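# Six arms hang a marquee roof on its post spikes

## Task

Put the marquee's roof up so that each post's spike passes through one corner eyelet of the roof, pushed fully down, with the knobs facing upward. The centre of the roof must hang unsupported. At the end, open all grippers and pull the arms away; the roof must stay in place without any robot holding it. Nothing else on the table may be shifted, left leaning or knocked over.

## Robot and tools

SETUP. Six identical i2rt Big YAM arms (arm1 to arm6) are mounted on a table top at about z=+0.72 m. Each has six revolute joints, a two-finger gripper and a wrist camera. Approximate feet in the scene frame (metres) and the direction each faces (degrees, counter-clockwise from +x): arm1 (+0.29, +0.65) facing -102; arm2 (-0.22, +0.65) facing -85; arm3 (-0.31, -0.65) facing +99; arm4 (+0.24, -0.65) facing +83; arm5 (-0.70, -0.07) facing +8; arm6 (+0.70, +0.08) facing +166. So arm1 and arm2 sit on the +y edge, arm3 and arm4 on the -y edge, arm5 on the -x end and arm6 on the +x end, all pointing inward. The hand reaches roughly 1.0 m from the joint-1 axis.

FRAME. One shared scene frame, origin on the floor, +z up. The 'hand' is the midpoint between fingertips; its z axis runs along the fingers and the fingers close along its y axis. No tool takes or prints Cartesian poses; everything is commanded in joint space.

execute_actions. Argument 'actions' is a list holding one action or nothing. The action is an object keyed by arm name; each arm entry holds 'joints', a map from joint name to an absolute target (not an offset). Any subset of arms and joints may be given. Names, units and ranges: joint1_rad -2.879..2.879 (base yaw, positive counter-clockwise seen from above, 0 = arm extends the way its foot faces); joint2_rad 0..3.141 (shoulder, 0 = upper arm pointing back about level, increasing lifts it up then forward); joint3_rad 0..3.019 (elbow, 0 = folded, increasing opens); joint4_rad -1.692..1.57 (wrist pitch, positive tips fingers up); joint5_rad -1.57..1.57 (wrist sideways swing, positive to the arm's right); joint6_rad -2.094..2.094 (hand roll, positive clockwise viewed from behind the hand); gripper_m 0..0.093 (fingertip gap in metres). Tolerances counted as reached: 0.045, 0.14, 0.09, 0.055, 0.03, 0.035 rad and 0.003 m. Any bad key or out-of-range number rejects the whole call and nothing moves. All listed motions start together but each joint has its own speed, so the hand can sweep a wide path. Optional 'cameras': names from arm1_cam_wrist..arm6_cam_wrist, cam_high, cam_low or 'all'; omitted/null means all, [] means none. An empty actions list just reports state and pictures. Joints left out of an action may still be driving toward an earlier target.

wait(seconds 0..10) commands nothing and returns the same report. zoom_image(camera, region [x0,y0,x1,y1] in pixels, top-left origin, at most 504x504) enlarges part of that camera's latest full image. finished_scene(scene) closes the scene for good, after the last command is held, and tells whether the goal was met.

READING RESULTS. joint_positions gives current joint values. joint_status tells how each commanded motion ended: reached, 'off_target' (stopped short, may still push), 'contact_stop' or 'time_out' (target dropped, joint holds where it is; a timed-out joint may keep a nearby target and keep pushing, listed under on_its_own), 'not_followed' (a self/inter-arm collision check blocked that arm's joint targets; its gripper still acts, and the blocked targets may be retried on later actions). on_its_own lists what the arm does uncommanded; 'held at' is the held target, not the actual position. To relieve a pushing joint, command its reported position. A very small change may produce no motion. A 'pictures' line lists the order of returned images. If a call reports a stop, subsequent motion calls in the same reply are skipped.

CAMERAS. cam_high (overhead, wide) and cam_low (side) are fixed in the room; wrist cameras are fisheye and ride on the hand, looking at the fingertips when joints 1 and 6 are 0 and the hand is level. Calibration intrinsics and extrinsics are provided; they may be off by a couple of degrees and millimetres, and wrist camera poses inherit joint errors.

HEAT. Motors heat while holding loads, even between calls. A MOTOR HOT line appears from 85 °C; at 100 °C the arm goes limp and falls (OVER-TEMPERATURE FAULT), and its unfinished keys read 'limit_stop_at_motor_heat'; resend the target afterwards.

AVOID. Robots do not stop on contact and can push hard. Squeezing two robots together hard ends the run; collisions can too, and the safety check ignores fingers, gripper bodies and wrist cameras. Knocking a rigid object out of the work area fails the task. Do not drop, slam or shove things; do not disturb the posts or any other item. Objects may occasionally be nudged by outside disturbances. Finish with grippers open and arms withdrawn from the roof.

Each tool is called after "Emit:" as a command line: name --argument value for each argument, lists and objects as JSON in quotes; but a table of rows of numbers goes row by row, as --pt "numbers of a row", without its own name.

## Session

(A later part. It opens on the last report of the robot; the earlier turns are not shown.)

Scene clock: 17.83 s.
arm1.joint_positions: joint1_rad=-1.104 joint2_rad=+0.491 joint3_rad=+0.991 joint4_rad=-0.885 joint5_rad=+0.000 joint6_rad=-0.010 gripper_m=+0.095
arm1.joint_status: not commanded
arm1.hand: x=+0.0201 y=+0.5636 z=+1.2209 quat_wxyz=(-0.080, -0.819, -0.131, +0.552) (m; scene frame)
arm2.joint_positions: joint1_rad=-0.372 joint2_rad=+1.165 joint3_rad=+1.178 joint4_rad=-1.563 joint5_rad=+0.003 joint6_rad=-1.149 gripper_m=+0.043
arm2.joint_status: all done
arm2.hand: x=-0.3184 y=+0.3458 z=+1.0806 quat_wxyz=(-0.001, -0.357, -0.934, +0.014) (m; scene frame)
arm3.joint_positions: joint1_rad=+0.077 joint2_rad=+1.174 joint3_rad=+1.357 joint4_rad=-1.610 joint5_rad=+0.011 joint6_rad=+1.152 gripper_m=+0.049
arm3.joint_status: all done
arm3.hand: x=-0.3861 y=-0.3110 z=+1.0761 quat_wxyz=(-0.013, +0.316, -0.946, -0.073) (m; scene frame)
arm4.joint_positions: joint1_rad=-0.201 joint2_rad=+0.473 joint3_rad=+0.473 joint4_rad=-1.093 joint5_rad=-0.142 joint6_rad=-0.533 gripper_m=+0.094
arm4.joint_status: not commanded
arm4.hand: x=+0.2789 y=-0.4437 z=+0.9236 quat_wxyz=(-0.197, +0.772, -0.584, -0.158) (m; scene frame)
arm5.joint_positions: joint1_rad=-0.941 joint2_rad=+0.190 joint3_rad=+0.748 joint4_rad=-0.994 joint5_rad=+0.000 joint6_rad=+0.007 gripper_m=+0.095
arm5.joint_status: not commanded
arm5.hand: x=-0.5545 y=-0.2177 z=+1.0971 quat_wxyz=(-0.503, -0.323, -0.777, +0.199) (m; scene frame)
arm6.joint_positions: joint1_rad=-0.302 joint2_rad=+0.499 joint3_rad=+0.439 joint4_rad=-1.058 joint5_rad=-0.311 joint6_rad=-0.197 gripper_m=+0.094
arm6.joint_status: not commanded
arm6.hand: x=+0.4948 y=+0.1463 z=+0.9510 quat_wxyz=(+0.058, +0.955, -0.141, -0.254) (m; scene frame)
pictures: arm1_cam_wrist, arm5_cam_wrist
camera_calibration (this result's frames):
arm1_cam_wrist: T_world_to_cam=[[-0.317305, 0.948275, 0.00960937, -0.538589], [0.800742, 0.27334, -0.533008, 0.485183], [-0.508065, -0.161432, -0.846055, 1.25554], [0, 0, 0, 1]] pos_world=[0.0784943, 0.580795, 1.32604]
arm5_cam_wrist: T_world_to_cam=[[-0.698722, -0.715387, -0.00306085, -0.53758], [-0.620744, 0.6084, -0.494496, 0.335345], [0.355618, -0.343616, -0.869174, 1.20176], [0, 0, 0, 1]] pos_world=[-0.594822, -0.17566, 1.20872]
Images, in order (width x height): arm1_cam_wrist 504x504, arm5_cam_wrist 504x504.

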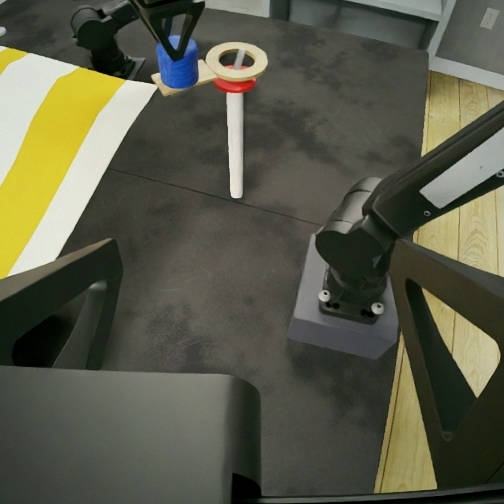

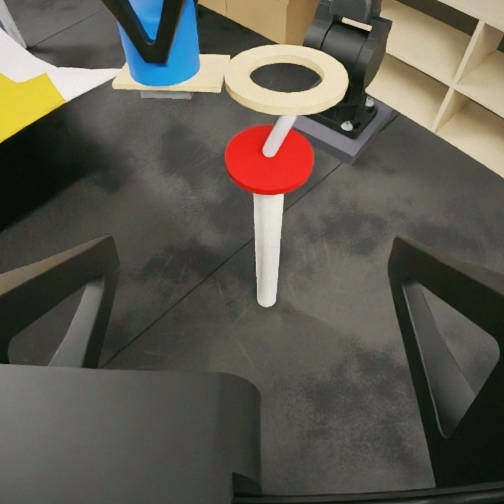

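Emit:
execute_actions --actions '[{"arm3":{"joints":{"joint2_rad":1.17,"joint3_rad":1.27,"joint4_rad":-1.62}},"arm2":{"joints":{"joint1_rad":-0.44}}}]' --cameras '["arm1_cam_wrist","arm5_cam_wrist"]'

Emit:
zoom_image --camera "arm1_cam_wrist" --region '[140,10,320,130]'

Scene clock: 18.77 s.
arm1.joint_positions: joint1_rad=-1.104 joint2_rad=+0.491 joint3_rad=+0.991 joint4_rad=-0.885 joint5_rad=+0.000 joint6_rad=-0.010 gripper_m=+0.095
arm1.joint_status: not commanded
arm1.hand: x=+0.0201 y=+0.5636 z=+1.2209 quat_wxyz=(-0.080, -0.819, -0.131, +0.552) (m; scene frame)
arm2.joint_positions: joint1_rad=-0.426 joint2_rad=+1.165 joint3_rad=+1.172 joint4_rad=-1.563 joint5_rad=-0.014 joint6_rad=-1.148 gripper_m=+0.043
arm2.joint_status: all done
arm2.hand: x=-0.3316 y=+0.3520 z=+1.0781 quat_wxyz=(-0.009, -0.382, -0.924, +0.010) (m; scene frame)
arm3.joint_positions: joint1_rad=+0.077 joint2_rad=+1.156 joint3_rad=+1.327 joint4_rad=-1.587 joint5_rad=+0.009 joint6_rad=+1.152 gripper_m=+0.049
arm3.joint_status: all done
arm3.hand: x=-0.3858 y=-0.3140 z=+1.0707 quat_wxyz=(-0.012, +0.316, -0.945, -0.079) (m; scene frame)
arm4.joint_positions: joint1_rad=-0.201 joint2_rad=+0.473 joint3_rad=+0.473 joint4_rad=-1.093 joint5_rad=-0.142 joint6_rad=-0.533 gripper_m=+0.094
arm4.joint_status: not commanded
arm4.hand: x=+0.2789 y=-0.4437 z=+0.9236 quat_wxyz=(-0.197, +0.772, -0.584, -0.158) (m; scene frame)
arm5.joint_positions: joint1_rad=-0.941 joint2_rad=+0.190 joint3_rad=+0.748 joint4_rad=-0.994 joint5_rad=+0.000 joint6_rad=+0.007 gripper_m=+0.095
arm5.joint_status: not commanded
arm5.hand: x=-0.5545 y=-0.2177 z=+1.0971 quat_wxyz=(-0.503, -0.323, -0.777, +0.199) (m; scene frame)
arm6.joint_positions: joint1_rad=-0.302 joint2_rad=+0.499 joint3_rad=+0.439 joint4_rad=-1.058 joint5_rad=-0.311 joint6_rad=-0.197 gripper_m=+0.094
arm6.joint_status: not commanded
arm6.hand: x=+0.4948 y=+0.1463 z=+0.9510 quat_wxyz=(+0.058, +0.955, -0.141, -0.254) (m; scene frame)
pictures: arm1_cam_wrist, arm5_cam_wrist
camera_calibration (this result's frames):
arm1_cam_wrist: T_world_to_cam=[[-0.317305, 0.948275, 0.00960937, -0.538589], [0.800742, 0.27334, -0.533008, 0.485183], [-0.508065, -0.161432, -0.846055, 1.25554], [0, 0, 0, 1]] pos_world=[0.0784943, 0.580795, 1.32604]
arm5_cam_wrist: T_world_to_cam=[[-0.698722, -0.715387, -0.00306085, -0.53758], [-0.620744, 0.6084, -0.494496, 0.335345], [0.355618, -0.343616, -0.869174, 1.20176], [0, 0, 0, 1]] pos_world=[-0.594822, -0.17566, 1.20872]
Images, in order (width x height): arm1_cam_wrist 504x504, arm5_cam_wrist 504x504.

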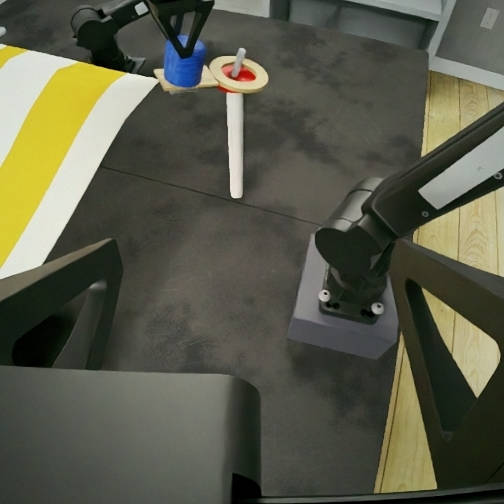

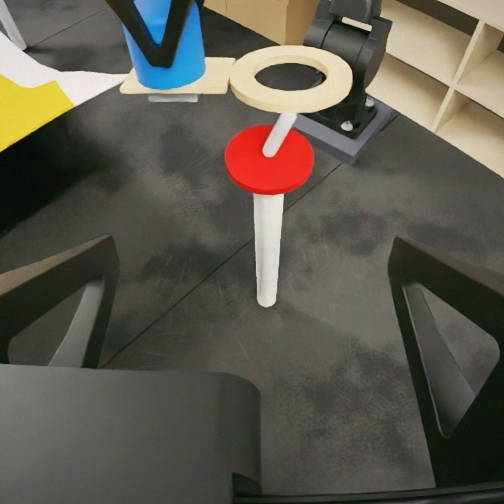

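Region (140, 10, 320, 130) of arm1_cam_wrist's 504x504 image, scaled by 2.800, with more detail than that image has.

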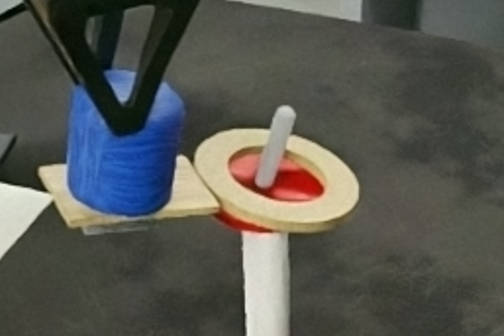

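Emit:
execute_actions --actions '[{"arm3":{"joints":{"joint1_rad":0.14,"joint2_rad":1.23,"joint3_rad":1.42,"joint4_rad":-1.66}},"arm2":{"joints":{"gripper_m":0.09}}}]' --cameras '["arm1_cam_wrist","arm5_cam_wrist"]'

Scene clock: 19.90 s.
arm1.joint_positions: joint1_rad=-1.104 joint2_rad=+0.491 joint3_rad=+0.991 joint4_rad=-0.885 joint5_rad=+0.000 joint6_rad=-0.010 gripper_m=+0.095
arm1.joint_status: not commanded
arm1.hand: x=+0.0201 y=+0.5636 z=+1.2209 quat_wxyz=(-0.080, -0.819, -0.131, +0.552) (m; scene frame)
arm2.joint_positions: joint1_rad=-0.429 joint2_rad=+1.160 joint3_rad=+1.159 joint4_rad=-1.584 joint5_rad=-0.002 joint6_rad=-1.156 gripper_m=+0.090
arm2.joint_status: all done
arm2.hand: x=-0.3312 y=+0.3614 z=+1.0745 quat_wxyz=(-0.003, -0.380, -0.925, -0.004) (m; scene frame)
arm3.joint_positions: joint1_rad=+0.108 joint2_rad=+1.210 joint3_rad=+1.387 joint4_rad=-1.641 joint5_rad=+0.011 joint6_rad=+1.152 gripper_m=+0.049
arm3.joint_status: all done
arm3.hand: x=-0.3979 y=-0.3085 z=+1.0755 quat_wxyz=(-0.010, +0.331, -0.942, -0.055) (m; scene frame)
arm4.joint_positions: joint1_rad=-0.201 joint2_rad=+0.473 joint3_rad=+0.473 joint4_rad=-1.093 joint5_rad=-0.142 joint6_rad=-0.533 gripper_m=+0.094
arm4.joint_status: not commanded
arm4.hand: x=+0.2789 y=-0.4437 z=+0.9236 quat_wxyz=(-0.197, +0.772, -0.584, -0.158) (m; scene frame)
arm5.joint_positions: joint1_rad=-0.941 joint2_rad=+0.190 joint3_rad=+0.748 joint4_rad=-0.994 joint5_rad=+0.000 joint6_rad=+0.007 gripper_m=+0.095
arm5.joint_status: not commanded
arm5.hand: x=-0.5545 y=-0.2177 z=+1.0971 quat_wxyz=(-0.503, -0.323, -0.777, +0.199) (m; scene frame)
arm6.joint_positions: joint1_rad=-0.302 joint2_rad=+0.499 joint3_rad=+0.439 joint4_rad=-1.058 joint5_rad=-0.311 joint6_rad=-0.197 gripper_m=+0.094
arm6.joint_status: not commanded
arm6.hand: x=+0.4948 y=+0.1463 z=+0.9510 quat_wxyz=(+0.058, +0.955, -0.141, -0.254) (m; scene frame)
pictures: arm1_cam_wrist, arm5_cam_wrist
camera_calibration (this result's frames):
arm1_cam_wrist: T_world_to_cam=[[-0.317305, 0.948275, 0.00960937, -0.538589], [0.800742, 0.27334, -0.533008, 0.485183], [-0.508065, -0.161432, -0.846055, 1.25554], [0, 0, 0, 1]] pos_world=[0.0784943, 0.580795, 1.32604]
arm5_cam_wrist: T_world_to_cam=[[-0.698722, -0.715387, -0.00306085, -0.53758], [-0.620744, 0.6084, -0.494496, 0.335345], [0.355618, -0.343616, -0.869174, 1.20176], [0, 0, 0, 1]] pos_world=[-0.594822, -0.17566, 1.20872]
Images, in order (width x height): arm1_cam_wrist 504x504, arm5_cam_wrist 504x504.

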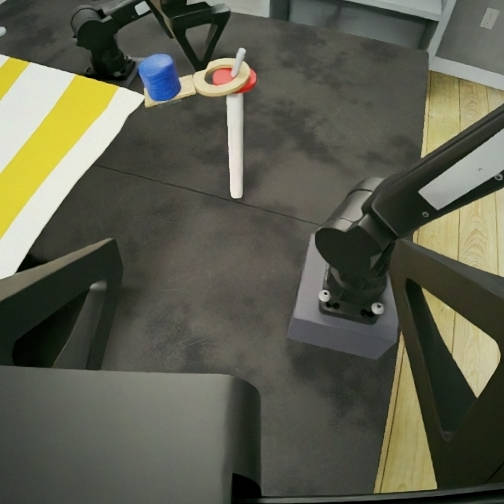

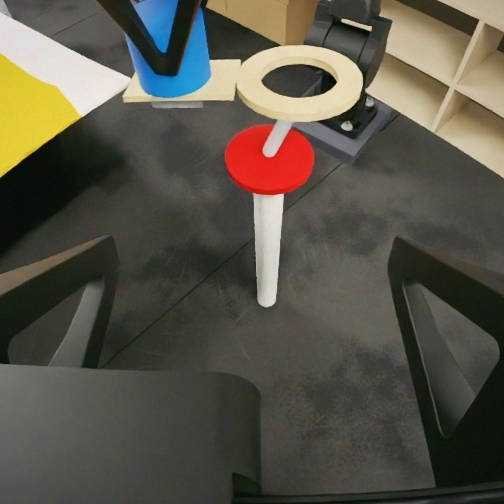

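Emit:
execute_actions --actions '[{"arm3":{"joints":{"joint3_rad":1.3,"joint4_rad":-1.6}},"arm2":{"joints":{"joint2_rad":1.0,"joint3_rad":1.4,"joint4_rad":-1.68}}}]' --cameras '["arm5_cam_wrist","cam_low"]'

Scene clock: 21.37 s.
arm1.joint_positions: joint1_rad=-1.104 joint2_rad=+0.491 joint3_rad=+0.991 joint4_rad=-0.885 joint5_rad=+0.000 joint6_rad=-0.010 gripper_m=+0.095
arm1.joint_status: not commanded
arm1.hand: x=+0.0201 y=+0.5636 z=+1.2209 quat_wxyz=(-0.080, -0.819, -0.131, +0.552) (m; scene frame)
arm2.joint_positions: joint1_rad=-0.429 joint2_rad=+0.997 joint3_rad=+1.381 joint4_rad=-1.664 joint5_rad=-0.002 joint6_rad=-1.156 gripper_m=+0.090
arm2.joint_status: all done
arm2.hand: x=-0.3266 y=+0.3750 z=+1.2090 quat_wxyz=(-0.006, -0.376, -0.915, +0.148) (m; scene frame)
arm3.joint_positions: joint1_rad=+0.109 joint2_rad=+1.206 joint3_rad=+1.348 joint4_rad=-1.595 joint5_rad=+0.014 joint6_rad=+1.161 gripper_m=+0.049
arm3.joint_status: all done
arm3.hand: x=-0.3985 y=-0.3053 z=+1.0624 quat_wxyz=(-0.012, +0.327, -0.943, -0.060) (m; scene frame)
arm4.joint_positions: joint1_rad=-0.201 joint2_rad=+0.473 joint3_rad=+0.473 joint4_rad=-1.093 joint5_rad=-0.142 joint6_rad=-0.533 gripper_m=+0.094
arm4.joint_status: not commanded
arm4.hand: x=+0.2789 y=-0.4437 z=+0.9236 quat_wxyz=(-0.197, +0.772, -0.584, -0.158) (m; scene frame)
arm5.joint_positions: joint1_rad=-0.941 joint2_rad=+0.190 joint3_rad=+0.748 joint4_rad=-0.994 joint5_rad=+0.000 joint6_rad=+0.007 gripper_m=+0.095
arm5.joint_status: not commanded
arm5.hand: x=-0.5545 y=-0.2177 z=+1.0971 quat_wxyz=(-0.503, -0.323, -0.777, +0.199) (m; scene frame)
arm6.joint_positions: joint1_rad=-0.302 joint2_rad=+0.499 joint3_rad=+0.439 joint4_rad=-1.058 joint5_rad=-0.311 joint6_rad=-0.197 gripper_m=+0.094
arm6.joint_status: not commanded
arm6.hand: x=+0.4948 y=+0.1463 z=+0.9510 quat_wxyz=(+0.058, +0.955, -0.141, -0.254) (m; scene frame)
pictures: arm5_cam_wrist, cam_low
camera_calibration (this result's frames):
arm5_cam_wrist: T_world_to_cam=[[-0.698722, -0.715387, -0.00306085, -0.53758], [-0.620744, 0.6084, -0.494496, 0.335345], [0.355618, -0.343616, -0.869174, 1.20176], [0, 0, 0, 1]] pos_world=[-0.594822, -0.17566, 1.20872]
Images, in order (width x height): arm5_cam_wrist 504x504, cam_low 896x504.

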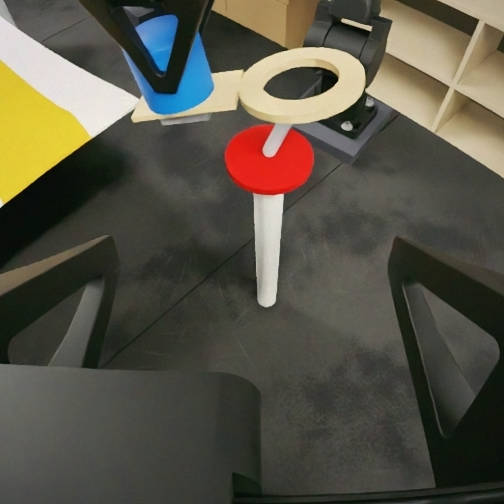

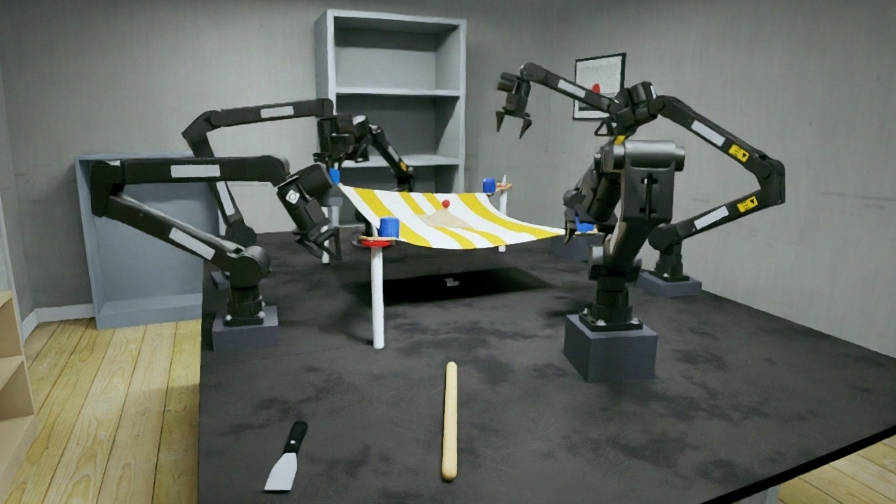

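Emit:
execute_actions --actions '[{"arm3":{"joints":{"joint3_rad":1.46,"joint4_rad":-1.68}}}]' --cameras '[]'

Emit:
execute_actions --actions '[{"arm3":{"joints":{"joint1_rad":0.18,"joint2_rad":1.27,"joint3_rad":1.5}}}]' --cameras '["arm5_cam_wrist"]'

Scene clock: 22.47 s.
arm1.joint_positions: joint1_rad=-1.104 joint2_rad=+0.491 joint3_rad=+0.991 joint4_rad=-0.885 joint5_rad=+0.000 joint6_rad=-0.010 gripper_m=+0.095
arm1.joint_status: not commanded
arm1.hand: x=+0.0201 y=+0.5636 z=+1.2209 quat_wxyz=(-0.080, -0.819, -0.131, +0.552) (m; scene frame)
arm2.joint_positions: joint1_rad=-0.429 joint2_rad=+0.997 joint3_rad=+1.381 joint4_rad=-1.664 joint5_rad=-0.002 joint6_rad=-1.156 gripper_m=+0.090
arm2.joint_status: not commanded
arm2.hand: x=-0.3266 y=+0.3750 z=+1.2090 quat_wxyz=(-0.006, -0.376, -0.915, +0.148) (m; scene frame)
arm3.joint_positions: joint1_rad=+0.110 joint2_rad=+1.231 joint3_rad=+1.403 joint4_rad=-1.657 joint5_rad=+0.014 joint6_rad=+1.166 gripper_m=+0.049
arm3.joint_status: all done
arm3.hand: x=-0.3988 y=-0.3057 z=+1.0746 quat_wxyz=(-0.010, +0.326, -0.944, -0.044) (m; scene frame)
arm4.joint_positions: joint1_rad=-0.201 joint2_rad=+0.473 joint3_rad=+0.473 joint4_rad=-1.093 joint5_rad=-0.142 joint6_rad=-0.533 gripper_m=+0.094
arm4.joint_status: not commanded
arm4.hand: x=+0.2789 y=-0.4437 z=+0.9236 quat_wxyz=(-0.197, +0.772, -0.584, -0.158) (m; scene frame)
arm5.joint_positions: joint1_rad=-0.941 joint2_rad=+0.190 joint3_rad=+0.748 joint4_rad=-0.994 joint5_rad=+0.000 joint6_rad=+0.007 gripper_m=+0.095
arm5.joint_status: not commanded
arm5.hand: x=-0.5545 y=-0.2177 z=+1.0971 quat_wxyz=(-0.503, -0.323, -0.777, +0.199) (m; scene frame)
arm6.joint_positions: joint1_rad=-0.302 joint2_rad=+0.499 joint3_rad=+0.439 joint4_rad=-1.058 joint5_rad=-0.311 joint6_rad=-0.197 gripper_m=+0.094
arm6.joint_status: not commanded
arm6.hand: x=+0.4948 y=+0.1463 z=+0.9510 quat_wxyz=(+0.058, +0.955, -0.141, -0.254) (m; scene frame)
pictures: none
No camera images: the call's "cameras" was empty. Leave "cameras" out to get every camera's image.

Scene clock: 23.17 s.
arm1.joint_positions: joint1_rad=-1.104 joint2_rad=+0.491 joint3_rad=+0.991 joint4_rad=-0.885 joint5_rad=+0.000 joint6_rad=-0.010 gripper_m=+0.095
arm1.joint_status: not commanded
arm1.hand: x=+0.0201 y=+0.5636 z=+1.2209 quat_wxyz=(-0.080, -0.819, -0.131, +0.552) (m; scene frame)
arm2.joint_positions: joint1_rad=-0.429 joint2_rad=+0.997 joint3_rad=+1.381 joint4_rad=-1.664 joint5_rad=-0.002 joint6_rad=-1.156 gripper_m=+0.090
arm2.joint_status: not commanded
arm2.hand: x=-0.3266 y=+0.3750 z=+1.2090 quat_wxyz=(-0.006, -0.376, -0.915, +0.148) (m; scene frame)
arm3.joint_positions: joint1_rad=+0.151 joint2_rad=+1.272 joint3_rad=+1.444 joint4_rad=-1.662 joint5_rad=+0.019 joint6_rad=+1.166 gripper_m=+0.049
arm3.joint_status: all done
arm3.hand: x=-0.4160 y=-0.2956 z=+1.0768 quat_wxyz=(-0.012, +0.345, -0.938, -0.042) (m; scene frame)
arm4.joint_positions: joint1_rad=-0.201 joint2_rad=+0.473 joint3_rad=+0.473 joint4_rad=-1.093 joint5_rad=-0.142 joint6_rad=-0.533 gripper_m=+0.094
arm4.joint_status: not commanded
arm4.hand: x=+0.2789 y=-0.4437 z=+0.9236 quat_wxyz=(-0.197, +0.772, -0.584, -0.158) (m; scene frame)
arm5.joint_positions: joint1_rad=-0.941 joint2_rad=+0.190 joint3_rad=+0.748 joint4_rad=-0.994 joint5_rad=+0.000 joint6_rad=+0.007 gripper_m=+0.095
arm5.joint_status: not commanded
arm5.hand: x=-0.5545 y=-0.2177 z=+1.0971 quat_wxyz=(-0.503, -0.323, -0.777, +0.199) (m; scene frame)
arm6.joint_positions: joint1_rad=-0.302 joint2_rad=+0.499 joint3_rad=+0.439 joint4_rad=-1.058 joint5_rad=-0.311 joint6_rad=-0.197 gripper_m=+0.094
arm6.joint_status: not commanded
arm6.hand: x=+0.4948 y=+0.1463 z=+0.9510 quat_wxyz=(+0.058, +0.955, -0.141, -0.254) (m; scene frame)
pictures: arm5_cam_wrist
camera_calibration (this result's frames):
arm5_cam_wrist: T_world_to_cam=[[-0.698722, -0.715387, -0.00306085, -0.53758], [-0.620744, 0.6084, -0.494496, 0.335345], [0.355618, -0.343616, -0.869174, 1.20176], [0, 0, 0, 1]] pos_world=[-0.594822, -0.17566, 1.20872]
Images, in order (width x height): arm5_cam_wrist 504x504.

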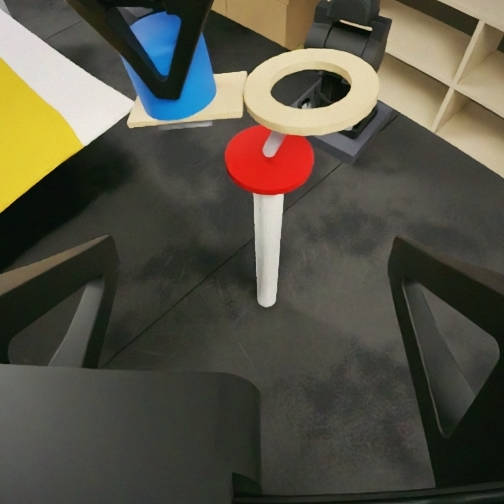

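Emit:
execute_actions --actions '[{"arm3":{"joints":{"joint3_rad":1.32,"joint4_rad":-1.6}}}]' --cameras '["arm5_cam_wrist"]'

Scene clock: 24.13 s.
arm1.joint_positions: joint1_rad=-1.104 joint2_rad=+0.491 joint3_rad=+0.991 joint4_rad=-0.885 joint5_rad=+0.000 joint6_rad=-0.010 gripper_m=+0.095
arm1.joint_status: not commanded
arm1.hand: x=+0.0201 y=+0.5636 z=+1.2209 quat_wxyz=(-0.080, -0.819, -0.131, +0.552) (m; scene frame)
arm2.joint_positions: joint1_rad=-0.429 joint2_rad=+0.997 joint3_rad=+1.381 joint4_rad=-1.664 joint5_rad=-0.002 joint6_rad=-1.156 gripper_m=+0.090
arm2.joint_status: not commanded
arm2.hand: x=-0.3266 y=+0.3750 z=+1.2090 quat_wxyz=(-0.006, -0.376, -0.915, +0.148) (m; scene frame)
arm3.joint_positions: joint1_rad=+0.147 joint2_rad=+1.272 joint3_rad=+1.351 joint4_rad=-1.581 joint5_rad=+0.030 joint6_rad=+1.179 gripper_m=+0.049
arm3.joint_status: all done
arm3.hand: x=-0.4136 y=-0.2929 z=+1.0414 quat_wxyz=(-0.017, +0.337, -0.941, -0.036) (m; scene frame)
arm4.joint_positions: joint1_rad=-0.201 joint2_rad=+0.473 joint3_rad=+0.473 joint4_rad=-1.093 joint5_rad=-0.142 joint6_rad=-0.533 gripper_m=+0.094
arm4.joint_status: not commanded
arm4.hand: x=+0.2789 y=-0.4437 z=+0.9236 quat_wxyz=(-0.197, +0.772, -0.584, -0.158) (m; scene frame)
arm5.joint_positions: joint1_rad=-0.941 joint2_rad=+0.190 joint3_rad=+0.748 joint4_rad=-0.994 joint5_rad=+0.000 joint6_rad=+0.007 gripper_m=+0.095
arm5.joint_status: not commanded
arm5.hand: x=-0.5545 y=-0.2177 z=+1.0971 quat_wxyz=(-0.503, -0.323, -0.777, +0.199) (m; scene frame)
arm6.joint_positions: joint1_rad=-0.302 joint2_rad=+0.499 joint3_rad=+0.439 joint4_rad=-1.058 joint5_rad=-0.311 joint6_rad=-0.197 gripper_m=+0.094
arm6.joint_status: not commanded
arm6.hand: x=+0.4948 y=+0.1463 z=+0.9510 quat_wxyz=(+0.058, +0.955, -0.141, -0.254) (m; scene frame)
pictures: arm5_cam_wrist
camera_calibration (this result's frames):
arm5_cam_wrist: T_world_to_cam=[[-0.698722, -0.715387, -0.00306085, -0.53758], [-0.620744, 0.6084, -0.494496, 0.335345], [0.355618, -0.343616, -0.869174, 1.20176], [0, 0, 0, 1]] pos_world=[-0.594822, -0.17566, 1.20872]
Images, in order (width x height): arm5_cam_wrist 504x504.

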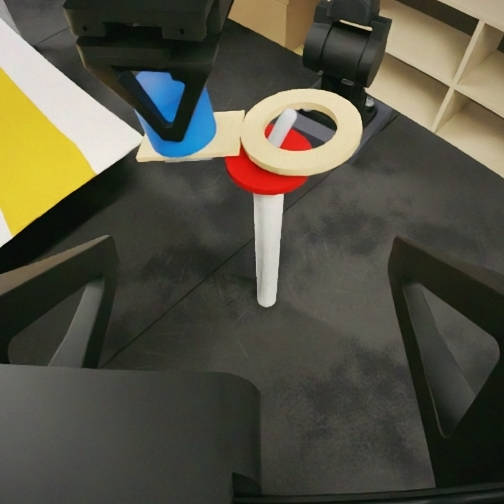

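Through. Follow the slant back toward +x a little, lower and release.

Emit:
execute_actions --actions '[{"arm3":{"joints":{"joint1_rad":0.09,"joint3_rad":1.26,"joint4_rad":-1.58}}}]' --cameras '[]'

Emit:
execute_actions --actions '[{"arm3":{"joints":{"gripper_m":0.09}}}]' --cameras '[]'

Emit:
execute_actions --actions '[{"arm3":{"joints":{"joint2_rad":1.1,"joint3_rad":1.5,"joint4_rad":-1.68}}}]' --cameras '["arm5_cam_wrist","arm1_cam_wrist","cam_high"]'

Scene clock: 25.10 s.
arm1.joint_positions: joint1_rad=-1.104 joint2_rad=+0.491 joint3_rad=+0.991 joint4_rad=-0.885 joint5_rad=+0.000 joint6_rad=-0.010 gripper_m=+0.095
arm1.joint_status: not commanded
arm1.hand: x=+0.0201 y=+0.5636 z=+1.2209 quat_wxyz=(-0.080, -0.819, -0.131, +0.552) (m; scene frame)
arm2.joint_positions: joint1_rad=-0.429 joint2_rad=+0.997 joint3_rad=+1.381 joint4_rad=-1.664 joint5_rad=-0.002 joint6_rad=-1.156 gripper_m=+0.090
arm2.joint_status: not commanded
arm2.hand: x=-0.3266 y=+0.3750 z=+1.2090 quat_wxyz=(-0.006, -0.376, -0.915, +0.148) (m; scene frame)
arm3.joint_positions: joint1_rad=+0.087 joint2_rad=+1.256 joint3_rad=+1.304 joint4_rad=-1.556 joint5_rad=+0.001 joint6_rad=+1.186 gripper_m=+0.049
arm3.joint_status: all done
arm3.hand: x=-0.3950 y=-0.2953 z=+1.0285 quat_wxyz=(-0.003, +0.306, -0.952, -0.033) (m; scene frame)
arm4.joint_positions: joint1_rad=-0.201 joint2_rad=+0.473 joint3_rad=+0.473 joint4_rad=-1.093 joint5_rad=-0.142 joint6_rad=-0.533 gripper_m=+0.094
arm4.joint_status: not commanded
arm4.hand: x=+0.2789 y=-0.4437 z=+0.9236 quat_wxyz=(-0.197, +0.772, -0.584, -0.158) (m; scene frame)
arm5.joint_positions: joint1_rad=-0.941 joint2_rad=+0.190 joint3_rad=+0.748 joint4_rad=-0.994 joint5_rad=+0.000 joint6_rad=+0.007 gripper_m=+0.095
arm5.joint_status: not commanded
arm5.hand: x=-0.5545 y=-0.2177 z=+1.0971 quat_wxyz=(-0.503, -0.323, -0.777, +0.199) (m; scene frame)
arm6.joint_positions: joint1_rad=-0.302 joint2_rad=+0.499 joint3_rad=+0.439 joint4_rad=-1.058 joint5_rad=-0.311 joint6_rad=-0.197 gripper_m=+0.094
arm6.joint_status: not commanded
arm6.hand: x=+0.4948 y=+0.1463 z=+0.9510 quat_wxyz=(+0.058, +0.955, -0.141, -0.254) (m; scene frame)
pictures: none
No camera images: the call's "cameras" was empty. Leave "cameras" out to get every camera's image.

Scene clock: 25.80 s.
arm1.joint_positions: joint1_rad=-1.104 joint2_rad=+0.491 joint3_rad=+0.991 joint4_rad=-0.885 joint5_rad=+0.000 joint6_rad=-0.010 gripper_m=+0.095
arm1.joint_status: not commanded
arm1.hand: x=+0.0201 y=+0.5636 z=+1.2209 quat_wxyz=(-0.080, -0.819, -0.131, +0.552) (m; scene frame)
arm2.joint_positions: joint1_rad=-0.429 joint2_rad=+0.997 joint3_rad=+1.381 joint4_rad=-1.664 joint5_rad=-0.002 joint6_rad=-1.156 gripper_m=+0.090
arm2.joint_status: not commanded
arm2.hand: x=-0.3266 y=+0.3750 z=+1.2090 quat_wxyz=(-0.006, -0.376, -0.915, +0.148) (m; scene frame)
arm3.joint_positions: joint1_rad=+0.087 joint2_rad=+1.259 joint3_rad=+1.271 joint4_rad=-1.569 joint5_rad=+0.001 joint6_rad=+1.181 gripper_m=+0.090
arm3.joint_status: all done
arm3.hand: x=-0.3926 y=-0.3053 z=+1.0142 quat_wxyz=(-0.001, +0.308, -0.951, -0.008) (m; scene frame)
arm4.joint_positions: joint1_rad=-0.201 joint2_rad=+0.473 joint3_rad=+0.473 joint4_rad=-1.093 joint5_rad=-0.142 joint6_rad=-0.533 gripper_m=+0.094
arm4.joint_status: not commanded
arm4.hand: x=+0.2789 y=-0.4437 z=+0.9236 quat_wxyz=(-0.197, +0.772, -0.584, -0.158) (m; scene frame)
arm5.joint_positions: joint1_rad=-0.941 joint2_rad=+0.190 joint3_rad=+0.748 joint4_rad=-0.994 joint5_rad=+0.000 joint6_rad=+0.007 gripper_m=+0.095
arm5.joint_status: not commanded
arm5.hand: x=-0.5545 y=-0.2177 z=+1.0971 quat_wxyz=(-0.503, -0.323, -0.777, +0.199) (m; scene frame)
arm6.joint_positions: joint1_rad=-0.302 joint2_rad=+0.499 joint3_rad=+0.439 joint4_rad=-1.058 joint5_rad=-0.311 joint6_rad=-0.197 gripper_m=+0.094
arm6.joint_status: not commanded
arm6.hand: x=+0.4948 y=+0.1463 z=+0.9510 quat_wxyz=(+0.058, +0.955, -0.141, -0.254) (m; scene frame)
pictures: none
No camera images: the call's "cameras" was empty. Leave "cameras" out to get every camera's image.

Scene clock: 27.07 s.
arm1.joint_positions: joint1_rad=-1.104 joint2_rad=+0.491 joint3_rad=+0.991 joint4_rad=-0.885 joint5_rad=+0.000 joint6_rad=-0.010 gripper_m=+0.095
arm1.joint_status: not commanded
arm1.hand: x=+0.0201 y=+0.5636 z=+1.2209 quat_wxyz=(-0.080, -0.819, -0.131, +0.552) (m; scene frame)
arm2.joint_positions: joint1_rad=-0.429 joint2_rad=+0.997 joint3_rad=+1.381 joint4_rad=-1.664 joint5_rad=-0.002 joint6_rad=-1.156 gripper_m=+0.090
arm2.joint_status: not commanded
arm2.hand: x=-0.3266 y=+0.3750 z=+1.2090 quat_wxyz=(-0.006, -0.376, -0.915, +0.148) (m; scene frame)
arm3.joint_positions: joint1_rad=+0.087 joint2_rad=+1.099 joint3_rad=+1.482 joint4_rad=-1.668 joint5_rad=+0.001 joint6_rad=+1.181 gripper_m=+0.090
arm3.joint_status: all done
arm3.hand: x=-0.3874 y=-0.3271 z=+1.1496 quat_wxyz=(-0.012, +0.305, -0.941, -0.144) (m; scene frame)
arm4.joint_positions: joint1_rad=-0.201 joint2_rad=+0.473 joint3_rad=+0.473 joint4_rad=-1.093 joint5_rad=-0.142 joint6_rad=-0.533 gripper_m=+0.094
arm4.joint_status: not commanded
arm4.hand: x=+0.2789 y=-0.4437 z=+0.9236 quat_wxyz=(-0.197, +0.772, -0.584, -0.158) (m; scene frame)
arm5.joint_positions: joint1_rad=-0.941 joint2_rad=+0.190 joint3_rad=+0.748 joint4_rad=-0.994 joint5_rad=+0.000 joint6_rad=+0.007 gripper_m=+0.095
arm5.joint_status: not commanded
arm5.hand: x=-0.5545 y=-0.2177 z=+1.0971 quat_wxyz=(-0.503, -0.323, -0.777, +0.199) (m; scene frame)
arm6.joint_positions: joint1_rad=-0.302 joint2_rad=+0.499 joint3_rad=+0.439 joint4_rad=-1.058 joint5_rad=-0.311 joint6_rad=-0.197 gripper_m=+0.094
arm6.joint_status: not commanded
arm6.hand: x=+0.4948 y=+0.1463 z=+0.9510 quat_wxyz=(+0.058, +0.955, -0.141, -0.254) (m; scene frame)
pictures: arm1_cam_wrist, arm5_cam_wrist, cam_high
camera_calibration (this result's frames):
arm1_cam_wrist: T_world_to_cam=[[-0.317305, 0.948275, 0.00960937, -0.538589], [0.800742, 0.27334, -0.533008, 0.485183], [-0.508065, -0.161432, -0.846055, 1.25554], [0, 0, 0, 1]] pos_world=[0.0784943, 0.580795, 1.32604]
arm5_cam_wrist: T_world_to_cam=[[-0.698722, -0.715387, -0.00306085, -0.53758], [-0.620744, 0.6084, -0.494496, 0.335345], [0.355618, -0.343616, -0.869174, 1.20176], [0, 0, 0, 1]] pos_world=[-0.594822, -0.17566, 1.20872]
Images, in order (width x height): arm1_cam_wrist 504x504, arm5_cam_wrist 504x504, cam_high 896x504.

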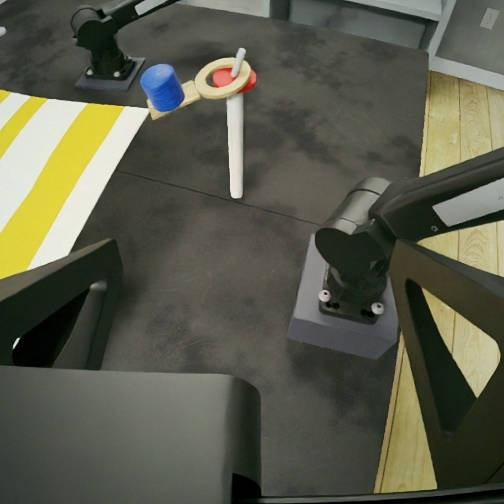

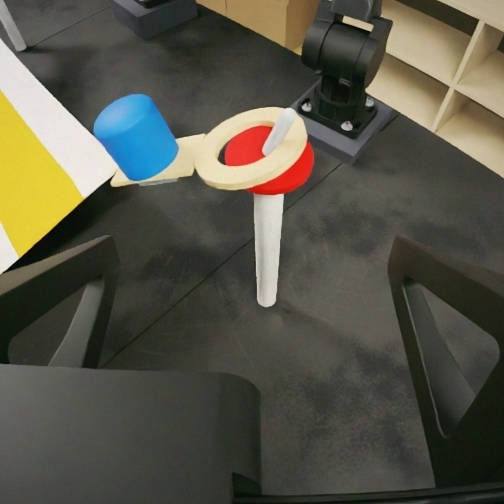

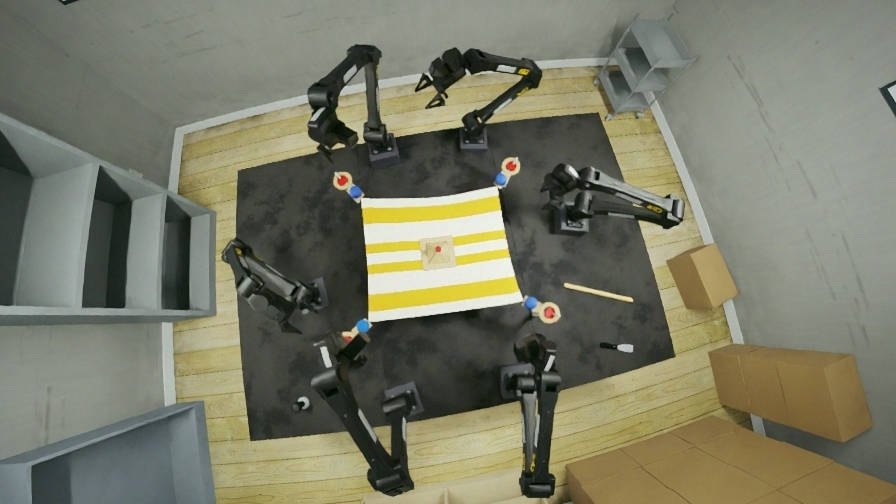

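Emit:
finished_scene --scene 2

The scene is finished: the task was done.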